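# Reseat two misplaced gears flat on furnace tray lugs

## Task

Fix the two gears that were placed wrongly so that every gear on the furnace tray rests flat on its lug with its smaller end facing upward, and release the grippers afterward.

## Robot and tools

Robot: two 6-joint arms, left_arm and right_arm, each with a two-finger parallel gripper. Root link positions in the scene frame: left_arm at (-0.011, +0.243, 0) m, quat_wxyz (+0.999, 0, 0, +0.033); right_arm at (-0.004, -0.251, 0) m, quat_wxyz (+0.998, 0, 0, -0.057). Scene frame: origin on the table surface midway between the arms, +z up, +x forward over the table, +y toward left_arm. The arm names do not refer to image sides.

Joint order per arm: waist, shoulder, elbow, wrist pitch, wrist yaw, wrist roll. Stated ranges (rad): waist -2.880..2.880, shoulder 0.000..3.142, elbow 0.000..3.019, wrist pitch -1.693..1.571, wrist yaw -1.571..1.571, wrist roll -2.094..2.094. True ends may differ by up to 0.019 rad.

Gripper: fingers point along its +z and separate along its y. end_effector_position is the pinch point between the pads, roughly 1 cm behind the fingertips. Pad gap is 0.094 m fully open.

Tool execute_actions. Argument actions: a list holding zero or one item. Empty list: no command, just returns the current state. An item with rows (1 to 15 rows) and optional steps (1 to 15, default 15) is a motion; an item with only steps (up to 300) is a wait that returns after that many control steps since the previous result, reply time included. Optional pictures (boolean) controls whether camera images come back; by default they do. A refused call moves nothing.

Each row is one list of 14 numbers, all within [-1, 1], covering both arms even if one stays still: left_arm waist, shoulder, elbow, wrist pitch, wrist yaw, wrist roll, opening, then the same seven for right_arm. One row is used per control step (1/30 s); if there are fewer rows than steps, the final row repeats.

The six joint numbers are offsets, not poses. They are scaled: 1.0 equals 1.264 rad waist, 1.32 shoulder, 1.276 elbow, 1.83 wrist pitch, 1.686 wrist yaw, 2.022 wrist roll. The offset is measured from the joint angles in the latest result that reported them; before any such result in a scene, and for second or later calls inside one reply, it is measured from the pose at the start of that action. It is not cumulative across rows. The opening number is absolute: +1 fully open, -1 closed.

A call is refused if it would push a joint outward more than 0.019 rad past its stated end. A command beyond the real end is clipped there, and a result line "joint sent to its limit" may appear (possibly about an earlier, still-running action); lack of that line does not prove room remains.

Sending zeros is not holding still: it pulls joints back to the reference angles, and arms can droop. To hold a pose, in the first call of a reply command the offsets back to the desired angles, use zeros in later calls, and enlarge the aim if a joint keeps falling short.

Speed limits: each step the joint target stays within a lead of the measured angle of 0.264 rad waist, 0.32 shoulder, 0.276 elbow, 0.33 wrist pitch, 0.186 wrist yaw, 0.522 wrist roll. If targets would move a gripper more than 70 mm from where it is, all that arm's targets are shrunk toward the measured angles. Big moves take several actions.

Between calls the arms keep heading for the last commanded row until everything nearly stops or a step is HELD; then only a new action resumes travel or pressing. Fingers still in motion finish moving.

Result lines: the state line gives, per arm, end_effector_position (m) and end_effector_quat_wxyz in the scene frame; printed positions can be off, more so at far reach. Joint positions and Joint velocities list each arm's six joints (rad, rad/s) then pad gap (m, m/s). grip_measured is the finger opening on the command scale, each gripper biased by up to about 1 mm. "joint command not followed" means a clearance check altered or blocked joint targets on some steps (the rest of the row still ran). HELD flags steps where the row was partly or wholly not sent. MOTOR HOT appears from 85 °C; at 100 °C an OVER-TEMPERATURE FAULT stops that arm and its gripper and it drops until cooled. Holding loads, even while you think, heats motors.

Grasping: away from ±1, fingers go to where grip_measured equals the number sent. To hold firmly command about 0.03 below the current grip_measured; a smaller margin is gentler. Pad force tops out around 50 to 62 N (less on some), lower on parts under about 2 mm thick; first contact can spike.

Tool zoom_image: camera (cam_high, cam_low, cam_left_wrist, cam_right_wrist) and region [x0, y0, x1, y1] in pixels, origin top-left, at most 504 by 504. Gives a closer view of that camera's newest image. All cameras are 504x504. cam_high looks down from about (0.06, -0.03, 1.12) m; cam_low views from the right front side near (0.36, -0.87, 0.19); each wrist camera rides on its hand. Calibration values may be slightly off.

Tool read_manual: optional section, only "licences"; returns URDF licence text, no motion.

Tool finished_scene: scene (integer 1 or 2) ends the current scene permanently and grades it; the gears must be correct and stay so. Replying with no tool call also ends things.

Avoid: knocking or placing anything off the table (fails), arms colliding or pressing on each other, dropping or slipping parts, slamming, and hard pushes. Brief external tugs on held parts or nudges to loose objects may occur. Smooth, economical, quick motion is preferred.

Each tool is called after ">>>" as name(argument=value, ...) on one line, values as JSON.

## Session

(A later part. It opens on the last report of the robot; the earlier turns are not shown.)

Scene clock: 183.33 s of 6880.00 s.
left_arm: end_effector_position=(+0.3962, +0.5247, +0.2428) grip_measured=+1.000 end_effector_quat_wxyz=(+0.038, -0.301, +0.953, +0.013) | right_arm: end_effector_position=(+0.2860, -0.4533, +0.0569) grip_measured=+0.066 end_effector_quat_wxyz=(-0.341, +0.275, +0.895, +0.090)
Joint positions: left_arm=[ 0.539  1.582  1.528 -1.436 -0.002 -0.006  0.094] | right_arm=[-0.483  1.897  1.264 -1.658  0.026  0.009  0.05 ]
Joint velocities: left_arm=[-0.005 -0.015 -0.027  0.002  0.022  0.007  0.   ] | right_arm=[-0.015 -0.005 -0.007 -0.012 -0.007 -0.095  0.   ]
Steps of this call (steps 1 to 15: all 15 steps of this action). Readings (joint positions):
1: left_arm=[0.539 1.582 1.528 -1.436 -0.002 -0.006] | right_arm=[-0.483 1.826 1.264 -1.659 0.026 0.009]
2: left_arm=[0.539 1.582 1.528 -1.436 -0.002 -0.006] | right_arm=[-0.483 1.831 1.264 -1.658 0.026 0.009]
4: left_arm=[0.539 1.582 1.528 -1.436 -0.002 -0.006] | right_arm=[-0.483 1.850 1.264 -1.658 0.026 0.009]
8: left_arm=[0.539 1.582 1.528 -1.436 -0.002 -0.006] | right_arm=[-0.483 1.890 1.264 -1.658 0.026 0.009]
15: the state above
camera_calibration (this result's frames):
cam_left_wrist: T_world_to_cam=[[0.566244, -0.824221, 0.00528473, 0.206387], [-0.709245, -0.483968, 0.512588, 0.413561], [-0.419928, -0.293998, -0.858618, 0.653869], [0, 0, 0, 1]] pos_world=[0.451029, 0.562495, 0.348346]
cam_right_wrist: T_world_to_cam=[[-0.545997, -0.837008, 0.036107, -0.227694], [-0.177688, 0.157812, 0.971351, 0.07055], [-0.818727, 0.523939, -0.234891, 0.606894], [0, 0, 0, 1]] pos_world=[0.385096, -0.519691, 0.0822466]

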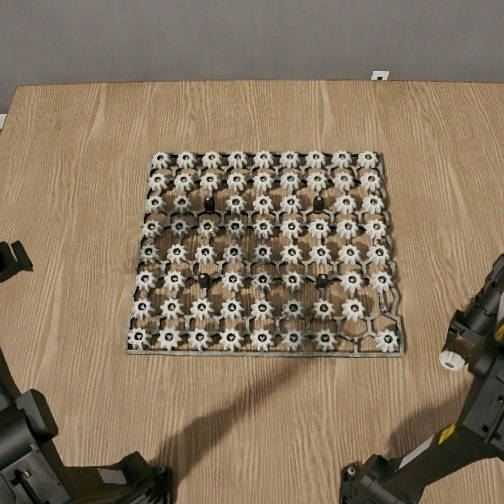

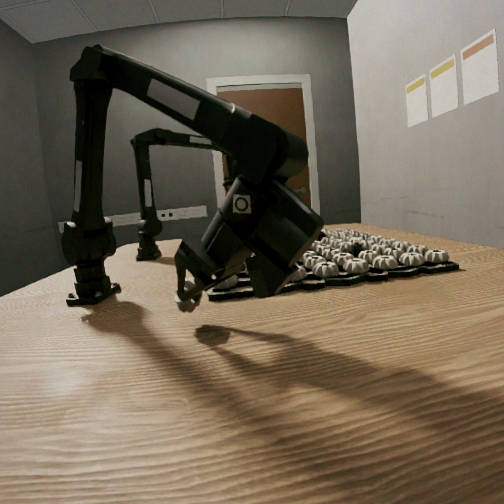

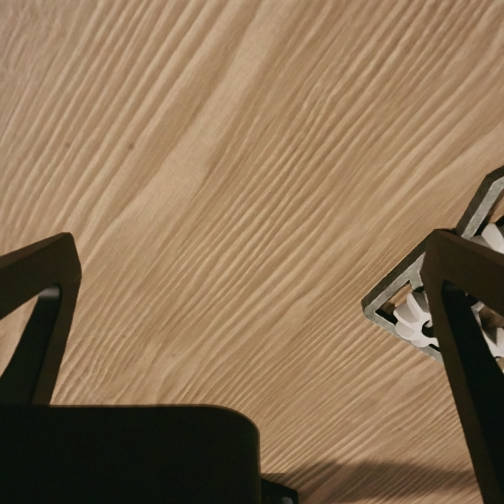

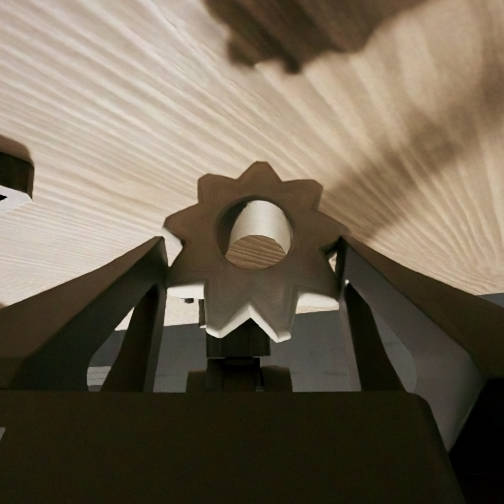

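>>> execute_actions(actions=[{"rows":[[0,0,0,0,0,0,1,0,-0.09,0,0.15,0,0,0.02],[0,0,0,0,0,0,1,0,-0.09,0,0.15,0,0,0.02],[0,0,0,0,0,0,1,0,-0.09,0,0.15,0,0,0.02],[0,0,0,0,0,0,1,0,-0.09,0,0.32,0,0,0.02]]}])

>>> execute_actions(actions=[{"rows":[[0,0,0,0,0,0,1,0,0.03,0,0,0,0,0.02]]}])

Scene clock: 195.77 s of 6880.00 s.
left_arm: end_effector_position=(+0.3962, +0.5247, +0.2428) grip_measured=+1.000 end_effector_quat_wxyz=(+0.038, -0.301, +0.953, +0.013) | right_arm: end_effector_position=(+0.3965, -0.5285, +0.0557) grip_measured=+0.022 end_effector_quat_wxyz=(-0.017, +0.298, +0.954, -0.009)
Joint positions: left_arm=[ 0.539  1.582  1.528 -1.436 -0.002 -0.006  0.094] | right_arm=[-0.483  1.764  1.25  -1.084  0.027  0.009  0.048]
Joint velocities: left_arm=[ 0.015 -0.005  0.007 -0.007 -0.095 -0.022  0.   ] | right_arm=[-0.015 -0.005  0.017  0.002  0.022 -0.007 -0.002]
Steps of this call (steps 1 to 15: the robot went on to your last target; steps 16 to 90: nothing new was sent; then 8.93 s passed at rest; steps 91 to 105: all 15 steps of this action). Readings (joint positions):
91: left_arm=[0.539 1.582 1.528 -1.436 -0.002 -0.006] | right_arm=[-0.483 1.888 1.260 -1.617 0.026 0.009]
92: left_arm=[0.539 1.582 1.528 -1.436 -0.002 -0.006] | right_arm=[-0.483 1.872 1.248 -1.534 0.026 0.009]
94: left_arm=[0.539 1.582 1.528 -1.436 -0.002 -0.006] | right_arm=[-0.483 1.839 1.245 -1.398 0.026 0.009]
98: left_arm=[0.539 1.582 1.528 -1.436 -0.002 -0.006] | right_arm=[-0.483 1.784 1.249 -1.109 0.026 0.009]
105: the state above
camera_calibration (this result's frames):
cam_left_wrist: T_world_to_cam=[[0.566244, -0.824221, 0.00528473, 0.206387], [-0.709245, -0.483968, 0.512588, 0.413561], [-0.419928, -0.293998, -0.858618, 0.653869], [0, 0, 0, 1]] pos_world=[0.451029, 0.562495, 0.348346]
cam_right_wrist: T_world_to_cam=[[-0.568575, -0.821639, 0.040384, -0.213423], [-0.645718, 0.476176, 0.596913, 0.477869], [-0.509678, 0.313313, -0.801289, 0.534162], [0, 0, 0, 1]] pos_world=[0.459471, -0.570266, 0.15139]

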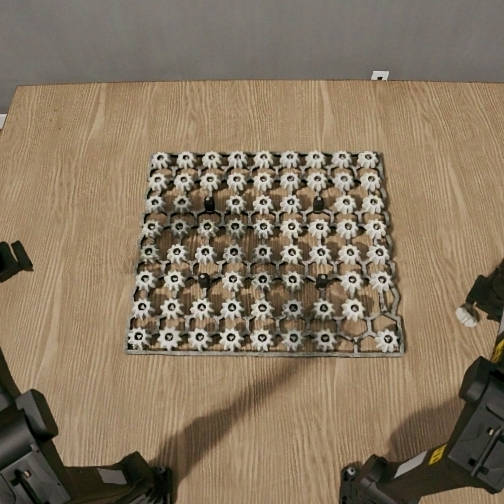

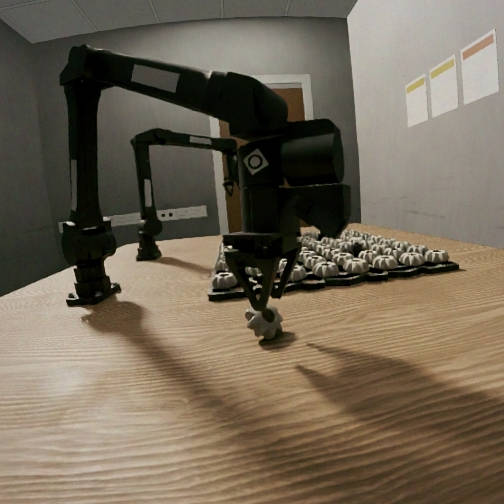

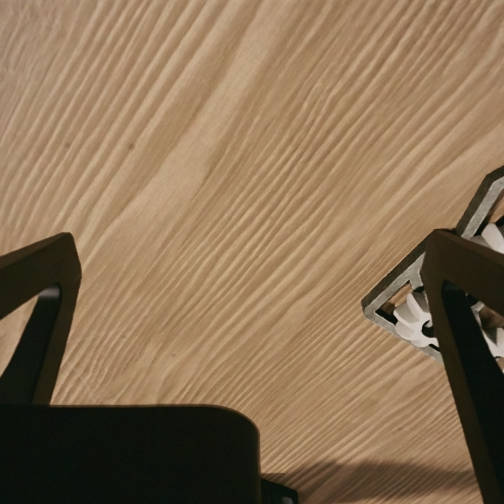

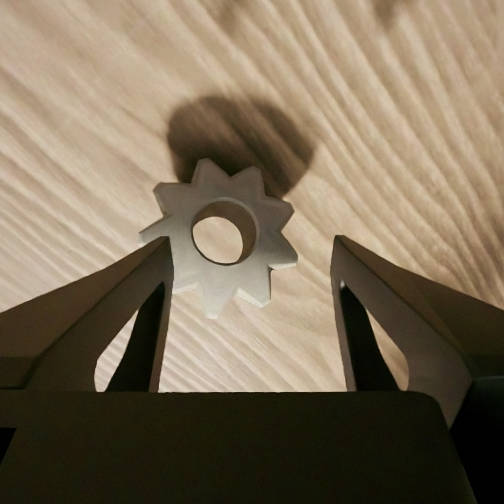

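Scene clock: 196.27 s of 6880.00 s.
left_arm: end_effector_position=(+0.3962, +0.5247, +0.2428) grip_measured=+1.000 end_effector_quat_wxyz=(+0.038, -0.301, +0.953, +0.013) | right_arm: end_effector_position=(+0.3951, -0.5275, +0.0456) grip_measured=+0.022 end_effector_quat_wxyz=(-0.027, +0.298, +0.954, -0.006)
Joint positions: left_arm=[ 0.539  1.582  1.528 -1.436 -0.002 -0.006  0.094] | right_arm=[-0.483  1.785  1.25  -1.084  0.027  0.009  0.048]
Joint velocities: left_arm=[ 0.005 -0.005 -0.002 -0.007 -0.007  0.022  0.   ] | right_arm=[-0.005 -0.005  0.007 -0.002 -0.022 -0.125  0.   ]
Steps of this call (steps 1 to 15: all 15 steps of this action). Readings (joint positions):
1: left_arm=[0.539 1.582 1.528 -1.436 -0.002 -0.006] | right_arm=[-0.483 1.764 1.250 -1.084 0.027 0.009]
2: left_arm=[0.539 1.582 1.528 -1.436 -0.002 -0.006] | right_arm=[-0.483 1.766 1.250 -1.084 0.027 0.009]
4: left_arm=[0.539 1.582 1.528 -1.436 -0.002 -0.006] | right_arm=[-0.483 1.771 1.250 -1.084 0.027 0.009]
8: left_arm=[0.539 1.582 1.528 -1.436 -0.002 -0.006] | right_arm=[-0.483 1.782 1.250 -1.084 0.027 0.009]
15: the state above
camera_calibration (this result's frames):
cam_left_wrist: T_world_to_cam=[[0.566244, -0.824221, 0.00528473, 0.206387], [-0.709245, -0.483968, 0.512588, 0.413561], [-0.419928, -0.293998, -0.858618, 0.653869], [0, 0, 0, 1]] pos_world=[0.451029, 0.562495, 0.348346]
cam_right_wrist: T_world_to_cam=[[-0.567847, -0.822134, 0.0405653, -0.213588], [-0.634824, 0.468778, 0.614203, 0.473508], [-0.523973, 0.323022, -0.788105, 0.535201], [0, 0, 0, 1]] pos_world=[0.45974, -0.570449, 0.139629]

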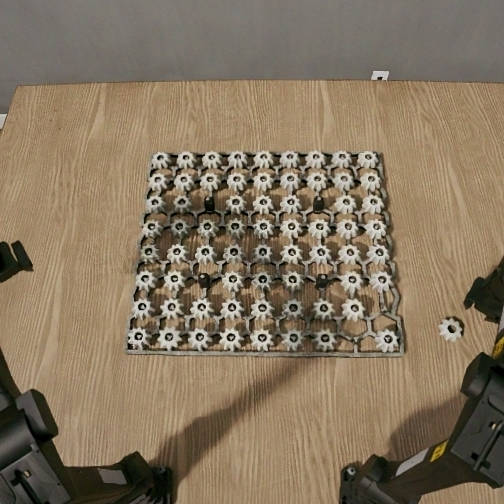

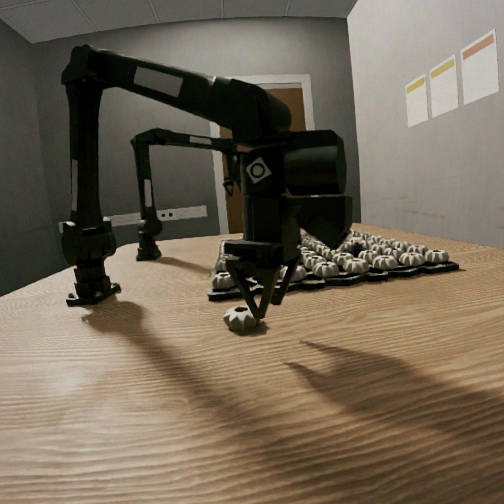

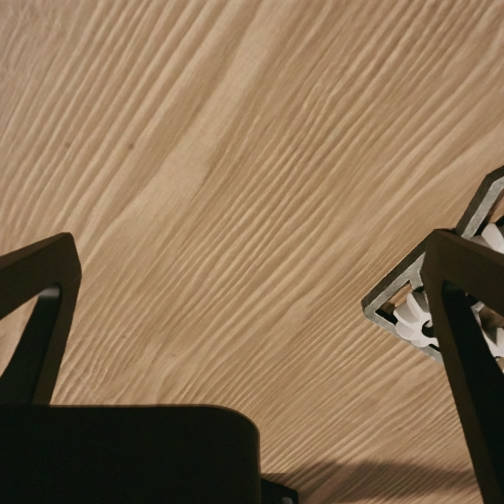

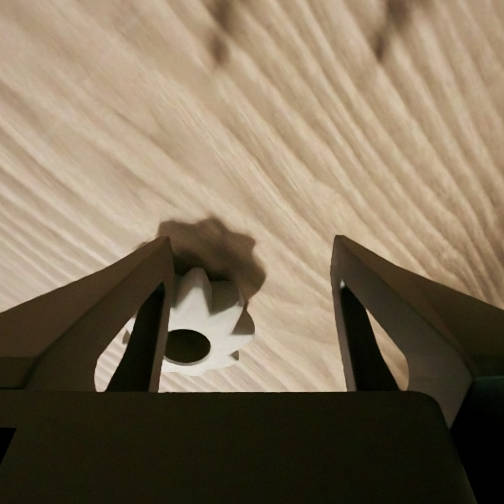

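>>> execute_actions(actions=[{"rows":[[0,0,0,0,0,0,1,0,-0.03,0,0,0,0,1],[0,0,0,0,0,0,1,0,-0.05,0,0,0,0,1],[0,0,0,0,0,0,1,0,-0.07,0,0,0,0,1],[0,0,0,0,0,0,1,0.04,-0.13,-0.157,0.02,0,0,1]]}])

>>> execute_actions(actions=[{"rows":[[0,0,0,0,0,0,1,0,0,0,0,0,0,1]],"steps":8}])

Scene clock: 205.03 s of 6880.00 s.
left_arm: end_effector_position=(+0.3962, +0.5247, +0.2428) grip_measured=+1.000 end_effector_quat_wxyz=(+0.038, -0.301, +0.953, +0.013) | right_arm: end_effector_position=(+0.3519, -0.4710, +0.0648) grip_measured=+1.000 end_effector_quat_wxyz=(-0.015, +0.272, +0.962, -0.010)
Joint positions: left_arm=[ 0.539  1.582  1.528 -1.436 -0.002 -0.006  0.094] | right_arm=[-0.429  1.59   1.047 -1.052  0.028  0.009  0.094]
Joint velocities: left_arm=[-0.005 -0.005  0.017  0.017 -0.095 -0.051  0.   ] | right_arm=[ 0.005  0.073  0.002  0.007 -0.081 -0.051  0.   ]
Steps of this call (steps 1 to 15: the robot went on to your last target; steps 16 to 90: nothing new was sent; then 5.27 s passed at rest; steps 91 to 105: all 15 steps of this action). Readings (joint positions):
91: left_arm=[0.539 1.582 1.528 -1.436 -0.002 -0.006] | right_arm=[-0.483 1.784 1.250 -1.084 0.027 0.009]
92: left_arm=[0.539 1.582 1.528 -1.436 -0.002 -0.006] | right_arm=[-0.483 1.779 1.250 -1.084 0.027 0.009]
94: left_arm=[0.539 1.582 1.528 -1.436 -0.002 -0.006] | right_arm=[-0.481 1.751 1.229 -1.071 0.027 0.009]
98: left_arm=[0.539 1.582 1.528 -1.436 -0.002 -0.006] | right_arm=[-0.448 1.603 1.063 -1.052 0.028 0.009]
105: the state above
camera_calibration (this result's frames):
cam_left_wrist: T_world_to_cam=[[0.566244, -0.824221, 0.00528473, 0.206387], [-0.709245, -0.483968, 0.512588, 0.413561], [-0.419928, -0.293998, -0.858618, 0.653869], [0, 0, 0, 1]] pos_world=[0.451029, 0.562495, 0.348346]
cam_right_wrist: T_world_to_cam=[[-0.523329, -0.851138, 0.0411191, -0.221762], [-0.671883, 0.44183, 0.59444, 0.409458], [-0.524118, 0.28346, -0.803088, 0.491845], [0, 0, 0, 1]] pos_world=[0.416838, -0.509079, 0.160716]

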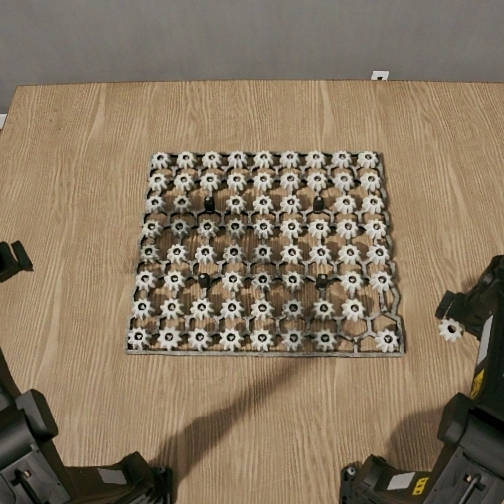

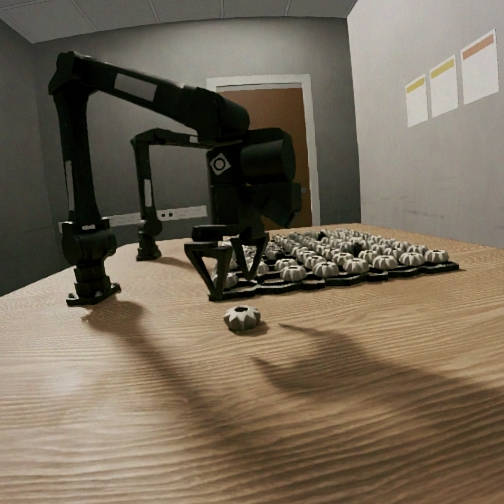

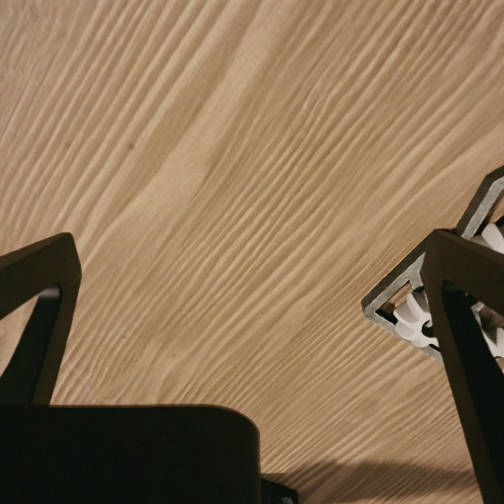

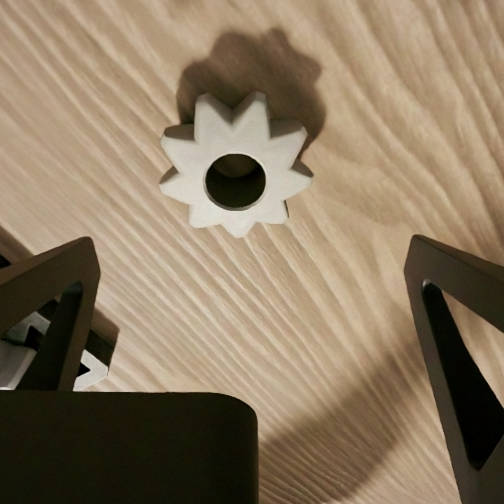

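Scene clock: 205.30 s of 6880.00 s.
left_arm: end_effector_position=(+0.3962, +0.5247, +0.2428) grip_measured=+1.000 end_effector_quat_wxyz=(+0.038, -0.301, +0.953, +0.013) | right_arm: end_effector_position=(+0.3518, -0.4709, +0.0643) grip_measured=+1.000 end_effector_quat_wxyz=(-0.016, +0.272, +0.962, -0.010)
Joint positions: left_arm=[ 0.539  1.582  1.528 -1.436 -0.002 -0.006  0.094] | right_arm=[-0.429  1.591  1.047 -1.052  0.028  0.009  0.094]
Joint velocities: left_arm=[-0.024 -0.015 -0.012 -0.007 -0.007 -0.007  0.   ] | right_arm=[-0.015 -0.005 -0.002  0.007 -0.051  0.022  0.   ]
Steps of this call (steps 1 to 8: all 8 steps of this action). Readings (joint positions):
1: left_arm=[0.539 1.582 1.528 -1.436 -0.002 -0.006] | right_arm=[-0.429 1.592 1.047 -1.052 0.028 0.009]
2: left_arm=[0.539 1.582 1.528 -1.436 -0.002 -0.006] | right_arm=[-0.429 1.592 1.047 -1.052 0.028 0.009]
4: left_arm=[0.539 1.582 1.528 -1.436 -0.002 -0.006] | right_arm=[-0.429 1.591 1.047 -1.052 0.028 0.009]
8: the state above
camera_calibration (this result's frames):
cam_left_wrist: T_world_to_cam=[[0.566244, -0.824221, 0.00528473, 0.206387], [-0.709245, -0.483968, 0.512588, 0.413561], [-0.419928, -0.293998, -0.858618, 0.653869], [0, 0, 0, 1]] pos_world=[0.451029, 0.562495, 0.348346]
cam_right_wrist: T_world_to_cam=[[-0.523289, -0.851162, 0.0411293, -0.22177], [-0.6713, 0.441479, 0.595359, 0.409237], [-0.524905, 0.283935, -0.802406, 0.491892], [0, 0, 0, 1]] pos_world=[0.416867, -0.509097, 0.160176]

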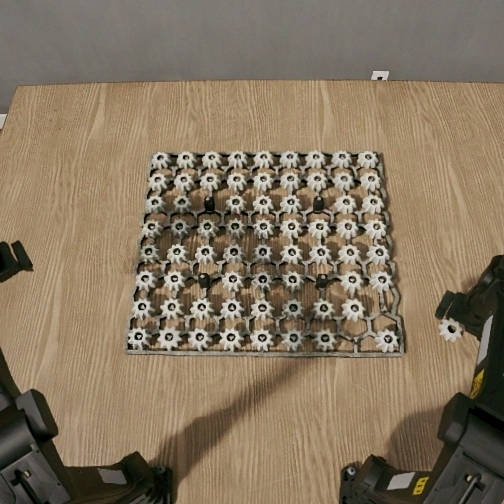

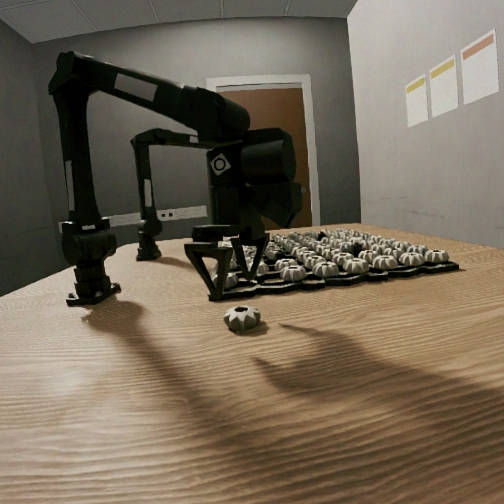

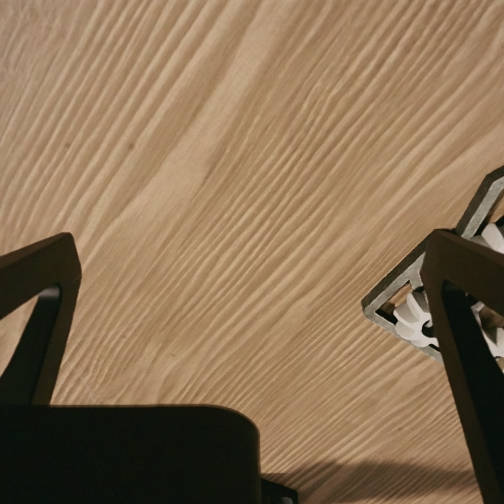

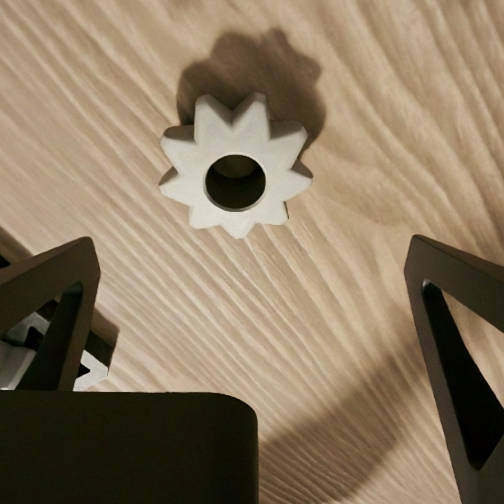

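>>> execute_actions(actions=[{"rows":[[0,0,0,0,0,0,1,0,0.06,-0.025,0.06,0,0,0.5]]}])

Scene clock: 210.87 s of 6880.00 s.
left_arm: end_effector_position=(+0.3962, +0.5247, +0.2428) grip_measured=+1.000 end_effector_quat_wxyz=(+0.038, -0.301, +0.953, +0.013) | right_arm: end_effector_position=(+0.3564, -0.4737, +0.0246) grip_measured=+0.501 end_effector_quat_wxyz=(-0.019, +0.272, +0.962, -0.009)
Joint positions: left_arm=[ 0.539  1.582  1.528 -1.436 -0.002 -0.006  0.094] | right_arm=[-0.429  1.669  1.021 -0.954  0.028  0.009  0.071]
Joint velocities: left_arm=[ 0.005 -0.015  0.007 -0.002  0.022  0.007  0.   ] | right_arm=[-0.005  0.005  0.002  0.012 -0.051 -0.022 -0.001]
Steps of this call (steps 1 to 15: the robot went on to your last target; steps 16 to 90: nothing new was sent; then 2.07 s passed at rest; steps 91 to 105: all 15 steps of this action). Readings (joint positions):
91: left_arm=[0.539 1.582 1.528 -1.436 -0.002 -0.006] | right_arm=[-0.429 1.594 1.044 -1.036 0.028 0.009]
92: left_arm=[0.539 1.582 1.528 -1.436 -0.002 -0.006] | right_arm=[-0.429 1.600 1.041 -1.006 0.028 0.009]
94: left_arm=[0.539 1.582 1.528 -1.436 -0.002 -0.006] | right_arm=[-0.429 1.624 1.039 -0.970 0.028 0.009]
98: left_arm=[0.539 1.582 1.528 -1.436 -0.002 -0.006] | right_arm=[-0.429 1.663 1.028 -0.955 0.028 0.009]
105: the state above
camera_calibration (this result's frames):
cam_left_wrist: T_world_to_cam=[[0.566244, -0.824221, 0.00528473, 0.206387], [-0.709245, -0.483968, 0.512588, 0.413561], [-0.419928, -0.293998, -0.858618, 0.653869], [0, 0, 0, 1]] pos_world=[0.451029, 0.562495, 0.348346]
cam_right_wrist: T_world_to_cam=[[-0.523087, -0.851284, 0.0411791, -0.220219], [-0.668371, 0.439714, 0.599943, 0.435171], [-0.528829, 0.2863, -0.798982, 0.465609], [0, 0, 0, 1]] pos_world=[0.421889, -0.512123, 0.120004]

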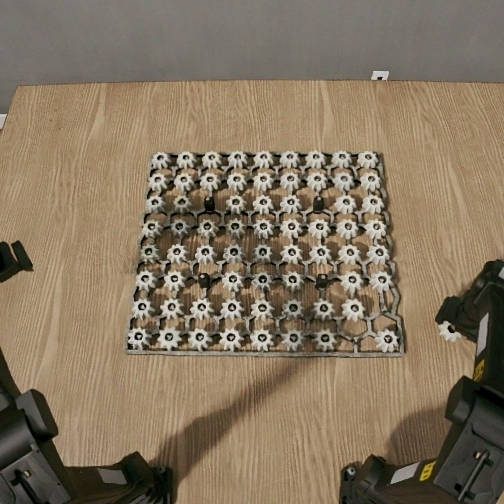

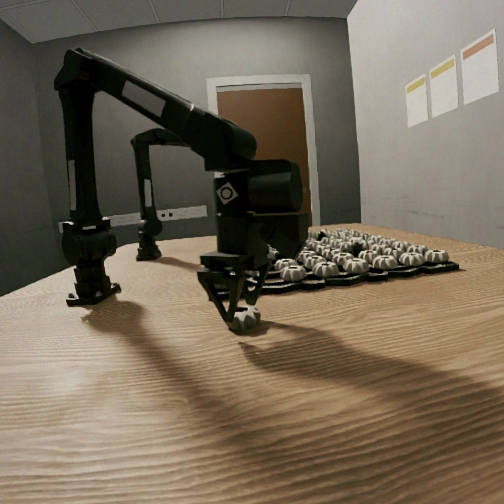

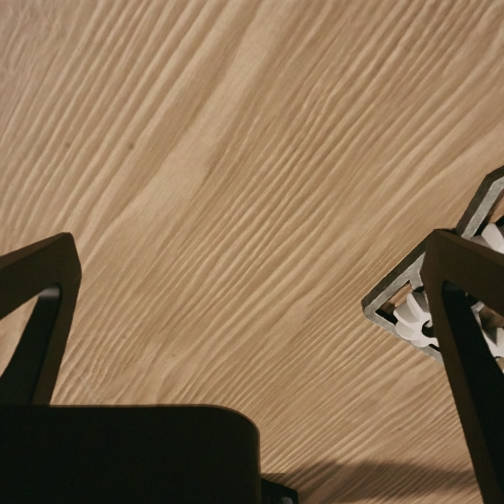

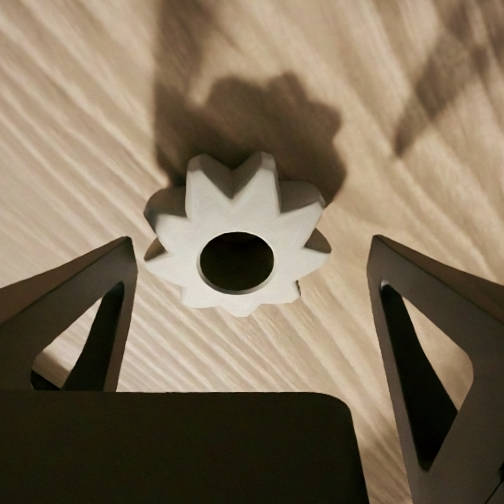

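>>> execute_actions(actions=[{"rows":[[0,0,0,0,0,0,1,0,0.018,0,0.025,0,0,0.5],[0,0,0,0,0,0,1,0,0.018,0,0.025,0,0,0.5],[0,0,0,0,0,0,1,0,0.018,0,0.025,0,0,0.5],[0,0,0,0,0,0,1,0,0.018,0,0.025,0,0,0.5],[0,0,0,0,0,0,1,0,0.018,0,0.025,0,0,0.5],[0,0,0,0,0,0,1,0,0.018,0,0.025,0,0,0.3],[0,0,0,0,0,0,1,0,0.018,0,0.025,0,0,0.03]]}])

Scene clock: 215.47 s of 6880.00 s.
left_arm: end_effector_position=(+0.3962, +0.5247, +0.2428) grip_measured=+1.000 end_effector_quat_wxyz=(+0.038, -0.301, +0.953, +0.013) | right_arm: end_effector_position=(+0.3637, -0.4771, +0.0232) grip_measured=+0.032 end_effector_quat_wxyz=(-0.003, +0.272, +0.962, -0.011)
Joint positions: left_arm=[ 0.539  1.582  1.528 -1.436 -0.002 -0.006  0.094] | right_arm=[-0.429  1.672  1.021 -0.92   0.024  0.009  0.048]
Joint velocities: left_arm=[-0.005  0.005 -0.017 -0.002 -0.037  0.007  0.   ] | right_arm=[-0.005 -0.015 -0.002 -0.022 -0.051 -0.066 -0.001]
Steps of this call (steps 1 to 15: the robot went on to your last target; steps 16 to 90: nothing new was sent; then 1.10 s passed at rest; steps 91 to 105: all 15 steps of this action). Readings (joint positions):
91: left_arm=[0.539 1.582 1.528 -1.436 -0.002 -0.006] | right_arm=[-0.429 1.669 1.021 -0.949 0.028 0.009]
92: left_arm=[0.539 1.582 1.528 -1.436 -0.002 -0.006] | right_arm=[-0.429 1.669 1.021 -0.939 0.028 0.009]
94: left_arm=[0.539 1.582 1.528 -1.436 -0.002 -0.006] | right_arm=[-0.429 1.670 1.021 -0.926 0.028 0.009]
98: left_arm=[0.539 1.582 1.528 -1.436 -0.002 -0.006] | right_arm=[-0.429 1.672 1.021 -0.921 0.023 0.009]
105: the state above
camera_calibration (this result's frames):
cam_left_wrist: T_world_to_cam=[[0.566244, -0.824221, 0.00528473, 0.206387], [-0.709245, -0.483968, 0.512588, 0.413561], [-0.419928, -0.293998, -0.858618, 0.653869], [0, 0, 0, 1]] pos_world=[0.451029, 0.562495, 0.348346]
cam_right_wrist: T_world_to_cam=[[-0.523933, -0.850969, 0.036701, -0.218646], [-0.685335, 0.446756, 0.575087, 0.452496], [-0.505777, 0.276154, -0.817269, 0.45654], [0, 0, 0, 1]] pos_world=[0.426463, -0.514292, 0.120915]

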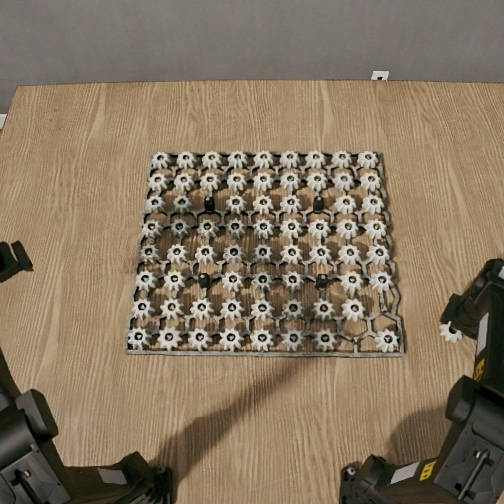

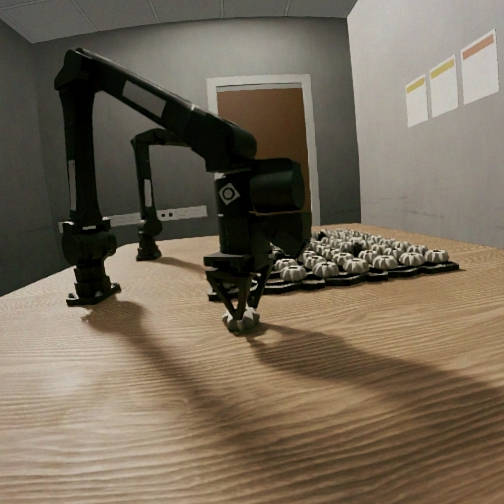

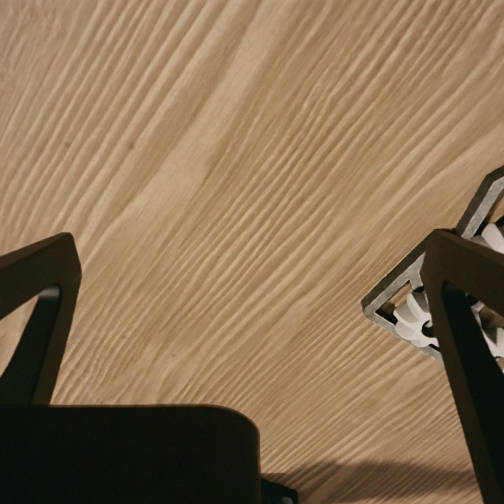

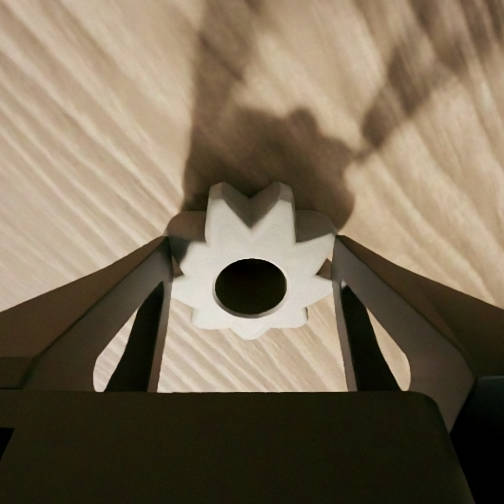

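>>> execute_actions(actions=[{"rows":[[0,0,0,0,0,0,1,0,0,0,0,0,0,0.3],[0,0,0,0,0,0,1,0,0,0,0,0,0,0.3],[0,0,0,0,0,0,1,0,0,0,0,0,0,0.3],[0,0,0,0,0,0,1,0,0.026,0,0.005,0,0,0.3],[0,0,0,0,0,0,1,0,0.026,0,0.005,0,0,0.3],[0,0,0,0,0,0,1,0,0.026,0,0.005,0,0,0.3],[0,0,0,0,0,0,1,0,0.026,0,0.005,0,0,0.3],[0,0,0,0,0,0,1,0,0.026,0,0.005,0,0,0.3],[0,0,0,0,0,0,1,0,0.026,0,0.005,0,0,0.3],[0,0,0,0,0,0,1,0,0.026,0,0.005,0,0,0.3],[0,0,0,0,0,0,1,0,0.026,0,0.005,0,0,0.3],[0,0,0,0,0,0,1,0,0.026,0,0.005,0,0,0.15],[0,0,0,0,0,0,1,0,0.026,0,0.005,0,0,0.03]]}])

>>> execute_actions(actions=[{"steps":10}])

Scene clock: 221.67 s of 6880.00 s.
left_arm: end_effector_position=(+0.3962, +0.5247, +0.2428) grip_measured=+1.000 end_effector_quat_wxyz=(+0.038, -0.301, +0.953, +0.013) | right_arm: end_effector_position=(+0.3621, -0.4759, +0.0160) grip_measured=+0.065 end_effector_quat_wxyz=(-0.011, +0.272, +0.962, -0.009)
Joint positions: left_arm=[ 0.539  1.582  1.528 -1.436 -0.002 -0.006  0.094] | right_arm=[-0.429  1.689  1.021 -0.92   0.023  0.009  0.05 ]
Joint velocities: left_arm=[ 0.005 -0.005  0.002 -0.007 -0.051 -0.051  0.   ] | right_arm=[-0.005 -0.005 -0.022  0.002 -0.066  0.022 -0.001]
Steps of this call (steps 1 to 15: the robot went on to your last target; steps 16 to 90: nothing new was sent; then 2.70 s passed at rest; steps 91 to 105: all 15 steps of this action). Readings (joint positions):
91: left_arm=[0.539 1.582 1.528 -1.436 -0.002 -0.006] | right_arm=[-0.429 1.672 1.021 -0.920 0.024 0.009]
92: left_arm=[0.539 1.582 1.528 -1.436 -0.002 -0.006] | right_arm=[-0.429 1.672 1.021 -0.920 0.024 0.009]
94: left_arm=[0.539 1.582 1.528 -1.436 -0.002 -0.006] | right_arm=[-0.429 1.672 1.021 -0.920 0.024 0.009]
98: left_arm=[0.539 1.582 1.528 -1.436 -0.002 -0.006] | right_arm=[-0.429 1.681 1.021 -0.920 0.024 0.009]
105: the state above
camera_calibration (this result's frames):
cam_left_wrist: T_world_to_cam=[[0.566244, -0.824221, 0.00528473, 0.206387], [-0.709245, -0.483968, 0.512588, 0.413561], [-0.419928, -0.293998, -0.858618, 0.653869], [0, 0, 0, 1]] pos_world=[0.451029, 0.562495, 0.348346]
cam_right_wrist: T_world_to_cam=[[-0.523405, -0.851318, 0.0361062, -0.218619], [-0.676808, 0.44111, 0.589366, 0.449022], [-0.517665, 0.284041, -0.807059, 0.457455], [0, 0, 0, 1]] pos_world=[0.426284, -0.514118, 0.112448]

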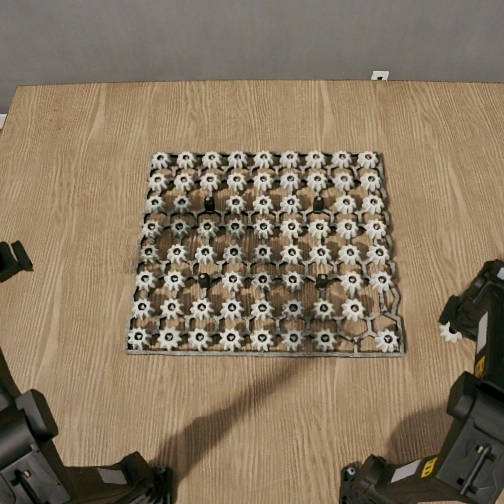

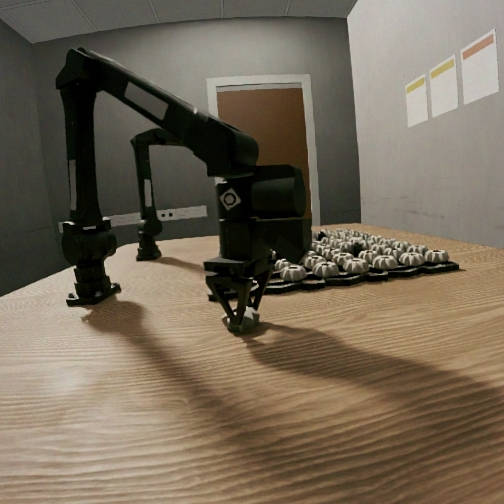

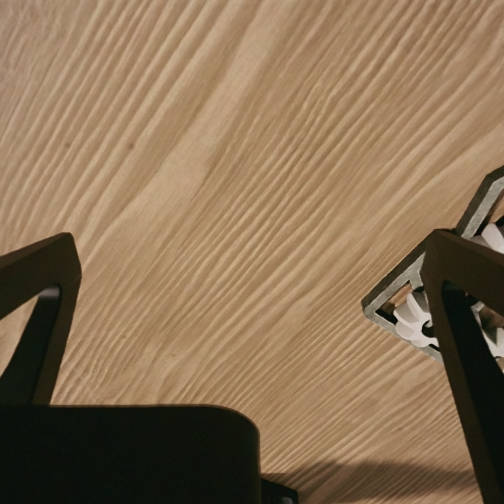

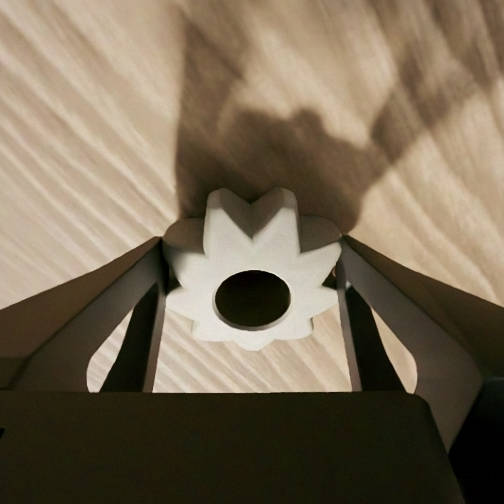

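Scene clock: 222.00 s of 6880.00 s.
left_arm: end_effector_position=(+0.3962, +0.5247, +0.2428) grip_measured=+1.000 end_effector_quat_wxyz=(+0.038, -0.301, +0.953, +0.013) | right_arm: end_effector_position=(+0.3621, -0.4759, +0.0160) grip_measured=+0.065 end_effector_quat_wxyz=(-0.011, +0.272, +0.962, -0.009)
Joint positions: left_arm=[ 0.539  1.582  1.528 -1.436 -0.002 -0.006  0.094] | right_arm=[-0.429  1.689  1.021 -0.92   0.023  0.009  0.05 ]
Joint velocities: left_arm=[-0.015  0.015 -0.007  0.012  0.007  0.007  0.   ] | right_arm=[-0.015 -0.005 -0.007  0.007 -0.051 -0.051 -0.   ]
Steps of this call (steps 1 to 10: the robot went on to your last target). Readings (joint positions):
1: left_arm=[0.539 1.582 1.528 -1.436 -0.002 -0.006] | right_arm=[-0.429 1.689 1.021 -0.920 0.023 0.009]
2: left_arm=[0.539 1.582 1.528 -1.436 -0.002 -0.006] | right_arm=[-0.429 1.689 1.021 -0.920 0.023 0.009]
4: left_arm=[0.539 1.582 1.528 -1.436 -0.002 -0.006] | right_arm=[-0.429 1.689 1.021 -0.920 0.023 0.009]
8: left_arm=[0.539 1.582 1.528 -1.436 -0.002 -0.006] | right_arm=[-0.429 1.689 1.021 -0.920 0.023 0.009]
10: the state above
camera_calibration (this result's frames):
cam_left_wrist: T_world_to_cam=[[0.566244, -0.824221, 0.00528473, 0.206387], [-0.709245, -0.483968, 0.512588, 0.413561], [-0.419928, -0.293998, -0.858618, 0.653869], [0, 0, 0, 1]] pos_world=[0.451029, 0.562495, 0.348346]
cam_right_wrist: T_world_to_cam=[[-0.523405, -0.851318, 0.0361062, -0.218619], [-0.676808, 0.44111, 0.589366, 0.449022], [-0.517665, 0.284041, -0.807059, 0.457455], [0, 0, 0, 1]] pos_world=[0.426284, -0.514118, 0.112448]

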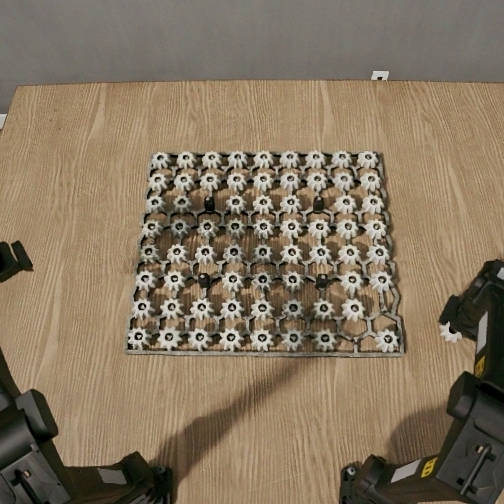

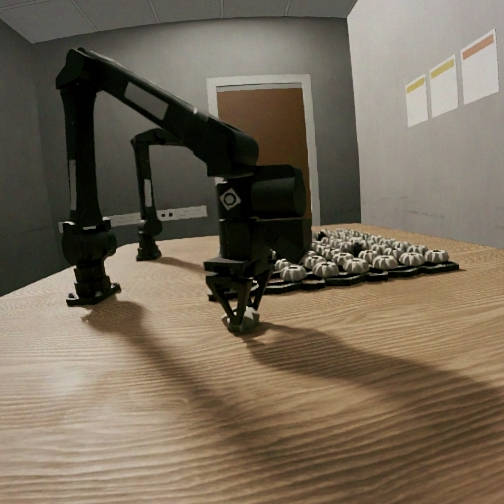

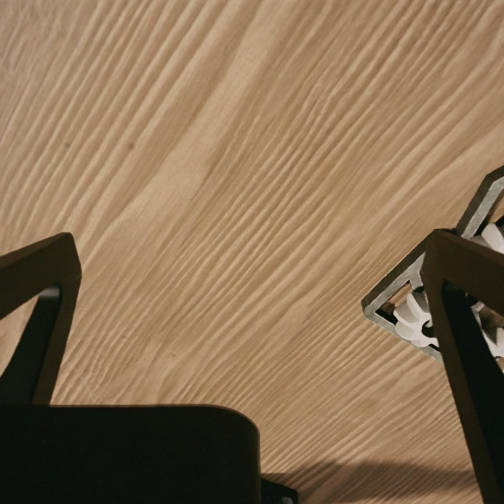

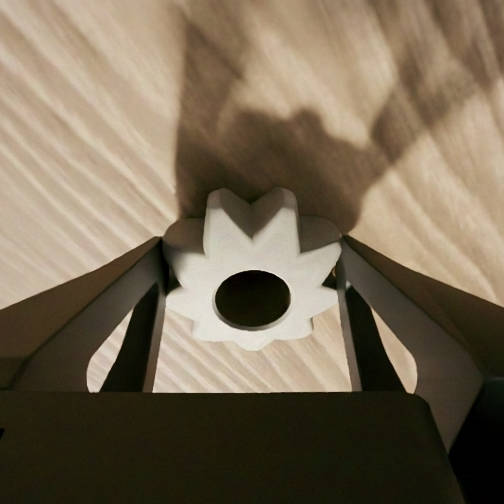

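>>> execute_actions(actions=[{"rows":[[0,0,0,0,0,0,1,0,-0.04,0.01,-0.03,0,0,0.02],[0,0,0,0,0,0,1,0,-0.07,0.02,-0.06,0,0,0.02],[0,0,0,0,0,0,1,0,-0.10,0.03,-0.09,0,0,0.02],[0,0,0,0,0,0,1,0,-0.136,0.04,-0.125,0,0,0.02],[0,0,0,0,0,0,1,0,-0.136,0.04,-0.125,0,0,0.02],[0,0,0,0,0,0,1,0,-0.136,0.04,-0.125,0,0,0.02],[0,0,0,0,0,0,1,0,-0.136,0.04,-0.125,0,0,0.02],[0,0,0,0,0,0,1,0.1,-0.136,0.04,-0.125,0,0.2,0.02],[0,0,0,0,0,0,1,0.2,-0.136,0.04,-0.125,0,0.4,0.02],[0,0,0,0,0,0,1,0.328,-0.136,0.04,-0.125,0,0.7,0.02]]}])

>>> execute_actions(actions=[{"steps":25}])

Scene clock: 234.17 s of 6880.00 s.
left_arm: end_effector_position=(+0.3962, +0.5247, +0.2428) grip_measured=+1.000 end_effector_quat_wxyz=(+0.038, -0.301, +0.953, +0.013) | right_arm: end_effector_position=(+0.3781, -0.3428, +0.0950) grip_measured=+0.065 end_effector_quat_wxyz=(-0.012, +0.378, +0.926, -0.016)
Joint positions: left_arm=[ 0.539  1.582  1.528 -1.436 -0.002 -0.006  0.094] | right_arm=[-0.11   1.491  1.021 -1.131  0.028  0.552  0.05 ]
Joint velocities: left_arm=[-0.005 -0.015 -0.032 -0.017 -0.051 -0.007  0.   ] | right_arm=[ 1.665  0.171  0.032 -0.022 -0.198  2.835  0.001]
Steps of this call (steps 1 to 15: the robot went on to your last target; steps 16 to 90: nothing new was sent; then 8.67 s passed at rest; steps 91 to 105: all 15 steps of this action). Readings (joint positions):
91: left_arm=[0.539 1.582 1.528 -1.436 -0.002 -0.006] | right_arm=[-0.429 1.687 1.021 -0.925 0.023 0.009]
92: left_arm=[0.539 1.582 1.528 -1.436 -0.002 -0.006] | right_arm=[-0.429 1.680 1.021 -0.944 0.023 0.009]
94: left_arm=[0.539 1.582 1.528 -1.436 -0.002 -0.006] | right_arm=[-0.429 1.647 1.021 -1.024 0.023 0.009]
98: left_arm=[0.539 1.582 1.528 -1.436 -0.002 -0.006] | right_arm=[-0.420 1.537 1.021 -1.125 0.027 0.066]
105: the state above
camera_calibration (this result's frames):
cam_left_wrist: T_world_to_cam=[[0.566244, -0.824221, 0.00528473, 0.206387], [-0.709245, -0.483968, 0.512588, 0.413561], [-0.419928, -0.293998, -0.858618, 0.653869], [0, 0, 0, 1]] pos_world=[0.451029, 0.562495, 0.348346]
cam_right_wrist: T_world_to_cam=[[-0.699056, -0.713136, 0.0525108, 0.0124675], [-0.558215, 0.590137, 0.58321, 0.361394], [-0.446897, 0.378384, -0.810622, 0.497607], [0, 0, 0, 1]] pos_world=[0.43283, -0.392668, 0.191948]

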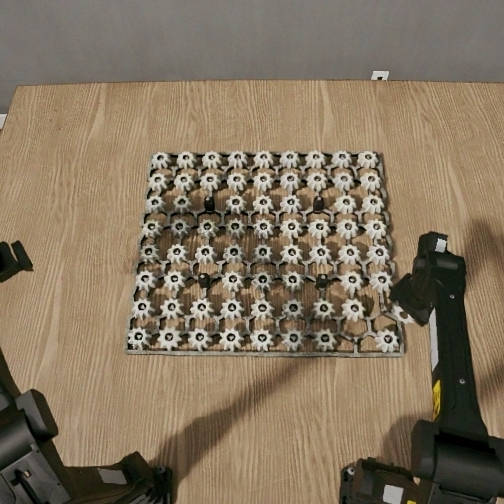

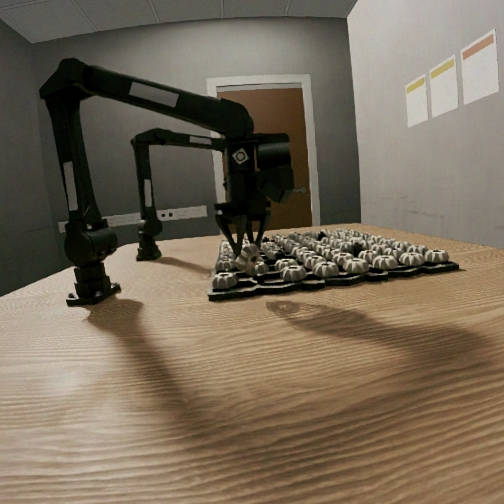

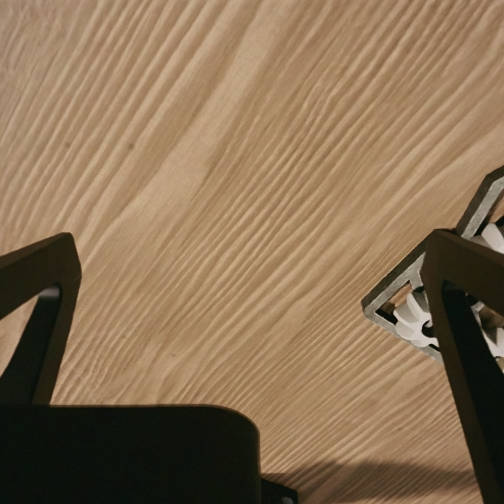

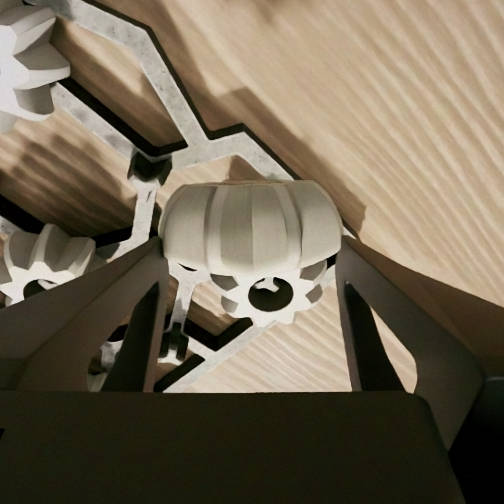

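Scene clock: 235.00 s of 6880.00 s.
left_arm: end_effector_position=(+0.3962, +0.5247, +0.2428) grip_measured=+1.000 end_effector_quat_wxyz=(+0.038, -0.301, +0.953, +0.013) | right_arm: end_effector_position=(+0.3829, -0.3062, +0.0865) grip_measured=+0.065 end_effector_quat_wxyz=(-0.017, +0.696, +0.717, -0.027)
Joint positions: left_arm=[ 0.539  1.582  1.528 -1.436 -0.002 -0.006  0.094] | right_arm=[-0.018  1.514  1.022 -1.137  0.023  1.411  0.05 ]
Joint velocities: left_arm=[ 0.005 -0.015  0.002 -0.012  0.007 -0.066  0.   ] | right_arm=[-0.015 -0.005  0.002 -0.012  0.022  0.066 -0.001]
Steps of this call (steps 1 to 25: the robot went on to your last target). Readings (joint positions):
1: left_arm=[0.539 1.582 1.528 -1.436 -0.002 -0.006] | right_arm=[-0.058 1.496 1.022 -1.131 0.022 0.649]
2: left_arm=[0.539 1.582 1.528 -1.436 -0.002 -0.006] | right_arm=[-0.014 1.502 1.022 -1.131 0.016 0.746]
4: left_arm=[0.539 1.582 1.528 -1.436 -0.002 -0.006] | right_arm=[0.034 1.510 1.022 -1.134 0.009 0.939]
8: left_arm=[0.539 1.582 1.528 -1.436 -0.002 -0.006] | right_arm=[0.016 1.514 1.022 -1.137 0.017 1.219]
25: the state above
camera_calibration (this result's frames):
cam_left_wrist: T_world_to_cam=[[0.566244, -0.824221, 0.00528473, 0.206387], [-0.709245, -0.483968, 0.512588, 0.413561], [-0.419928, -0.293998, -0.858618, 0.653869], [0, 0, 0, 1]] pos_world=[0.451029, 0.562495, 0.348346]
cam_right_wrist: T_world_to_cam=[[-0.996841, -0.0278561, 0.0743743, 0.364352], [0.018936, 0.826099, 0.563206, 0.200438], [-0.0771293, 0.562836, -0.822962, 0.394894], [0, 0, 0, 1]] pos_world=[0.389864, -0.377693, 0.184996]

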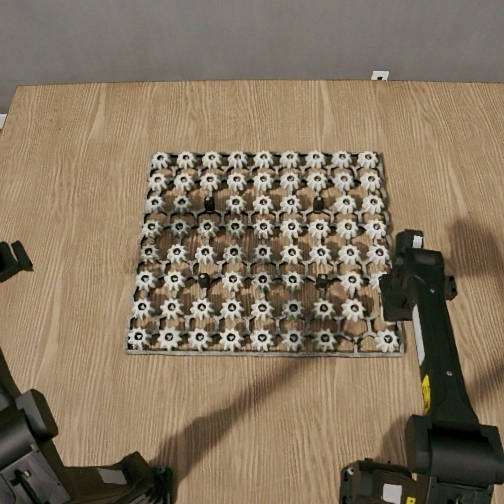

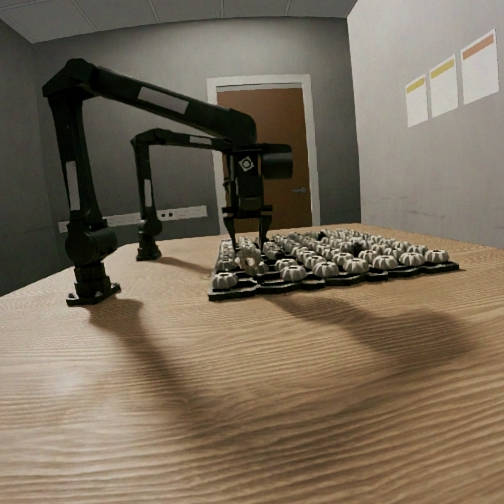

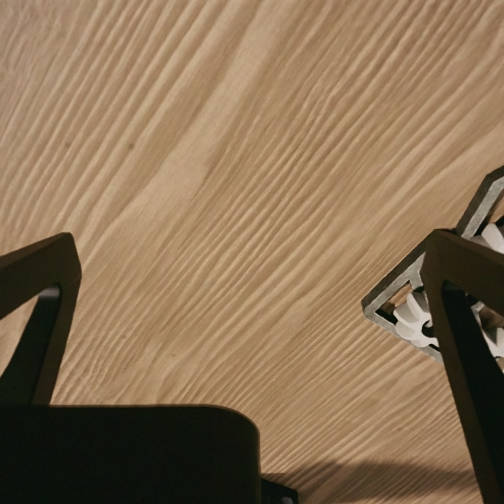

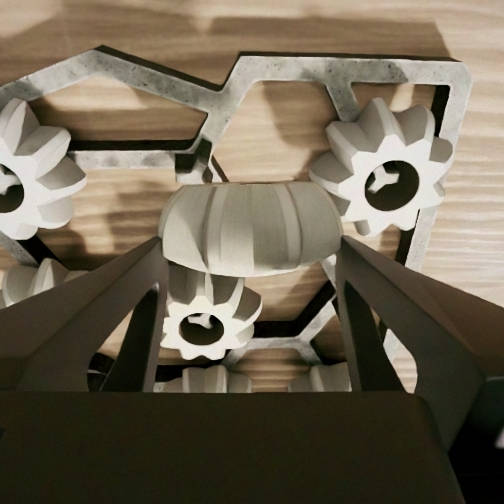

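>>> zoom_image(camera="cam_low", region=[200,200,320,310])

Region (200, 200, 320, 310) of cam_low's 504x504 image, scaled by 4.200, with more detail than that image has; it fills the top 462 rows of this view, and the rest is white.

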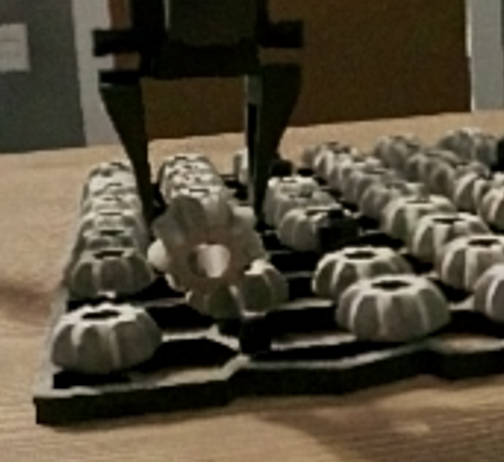

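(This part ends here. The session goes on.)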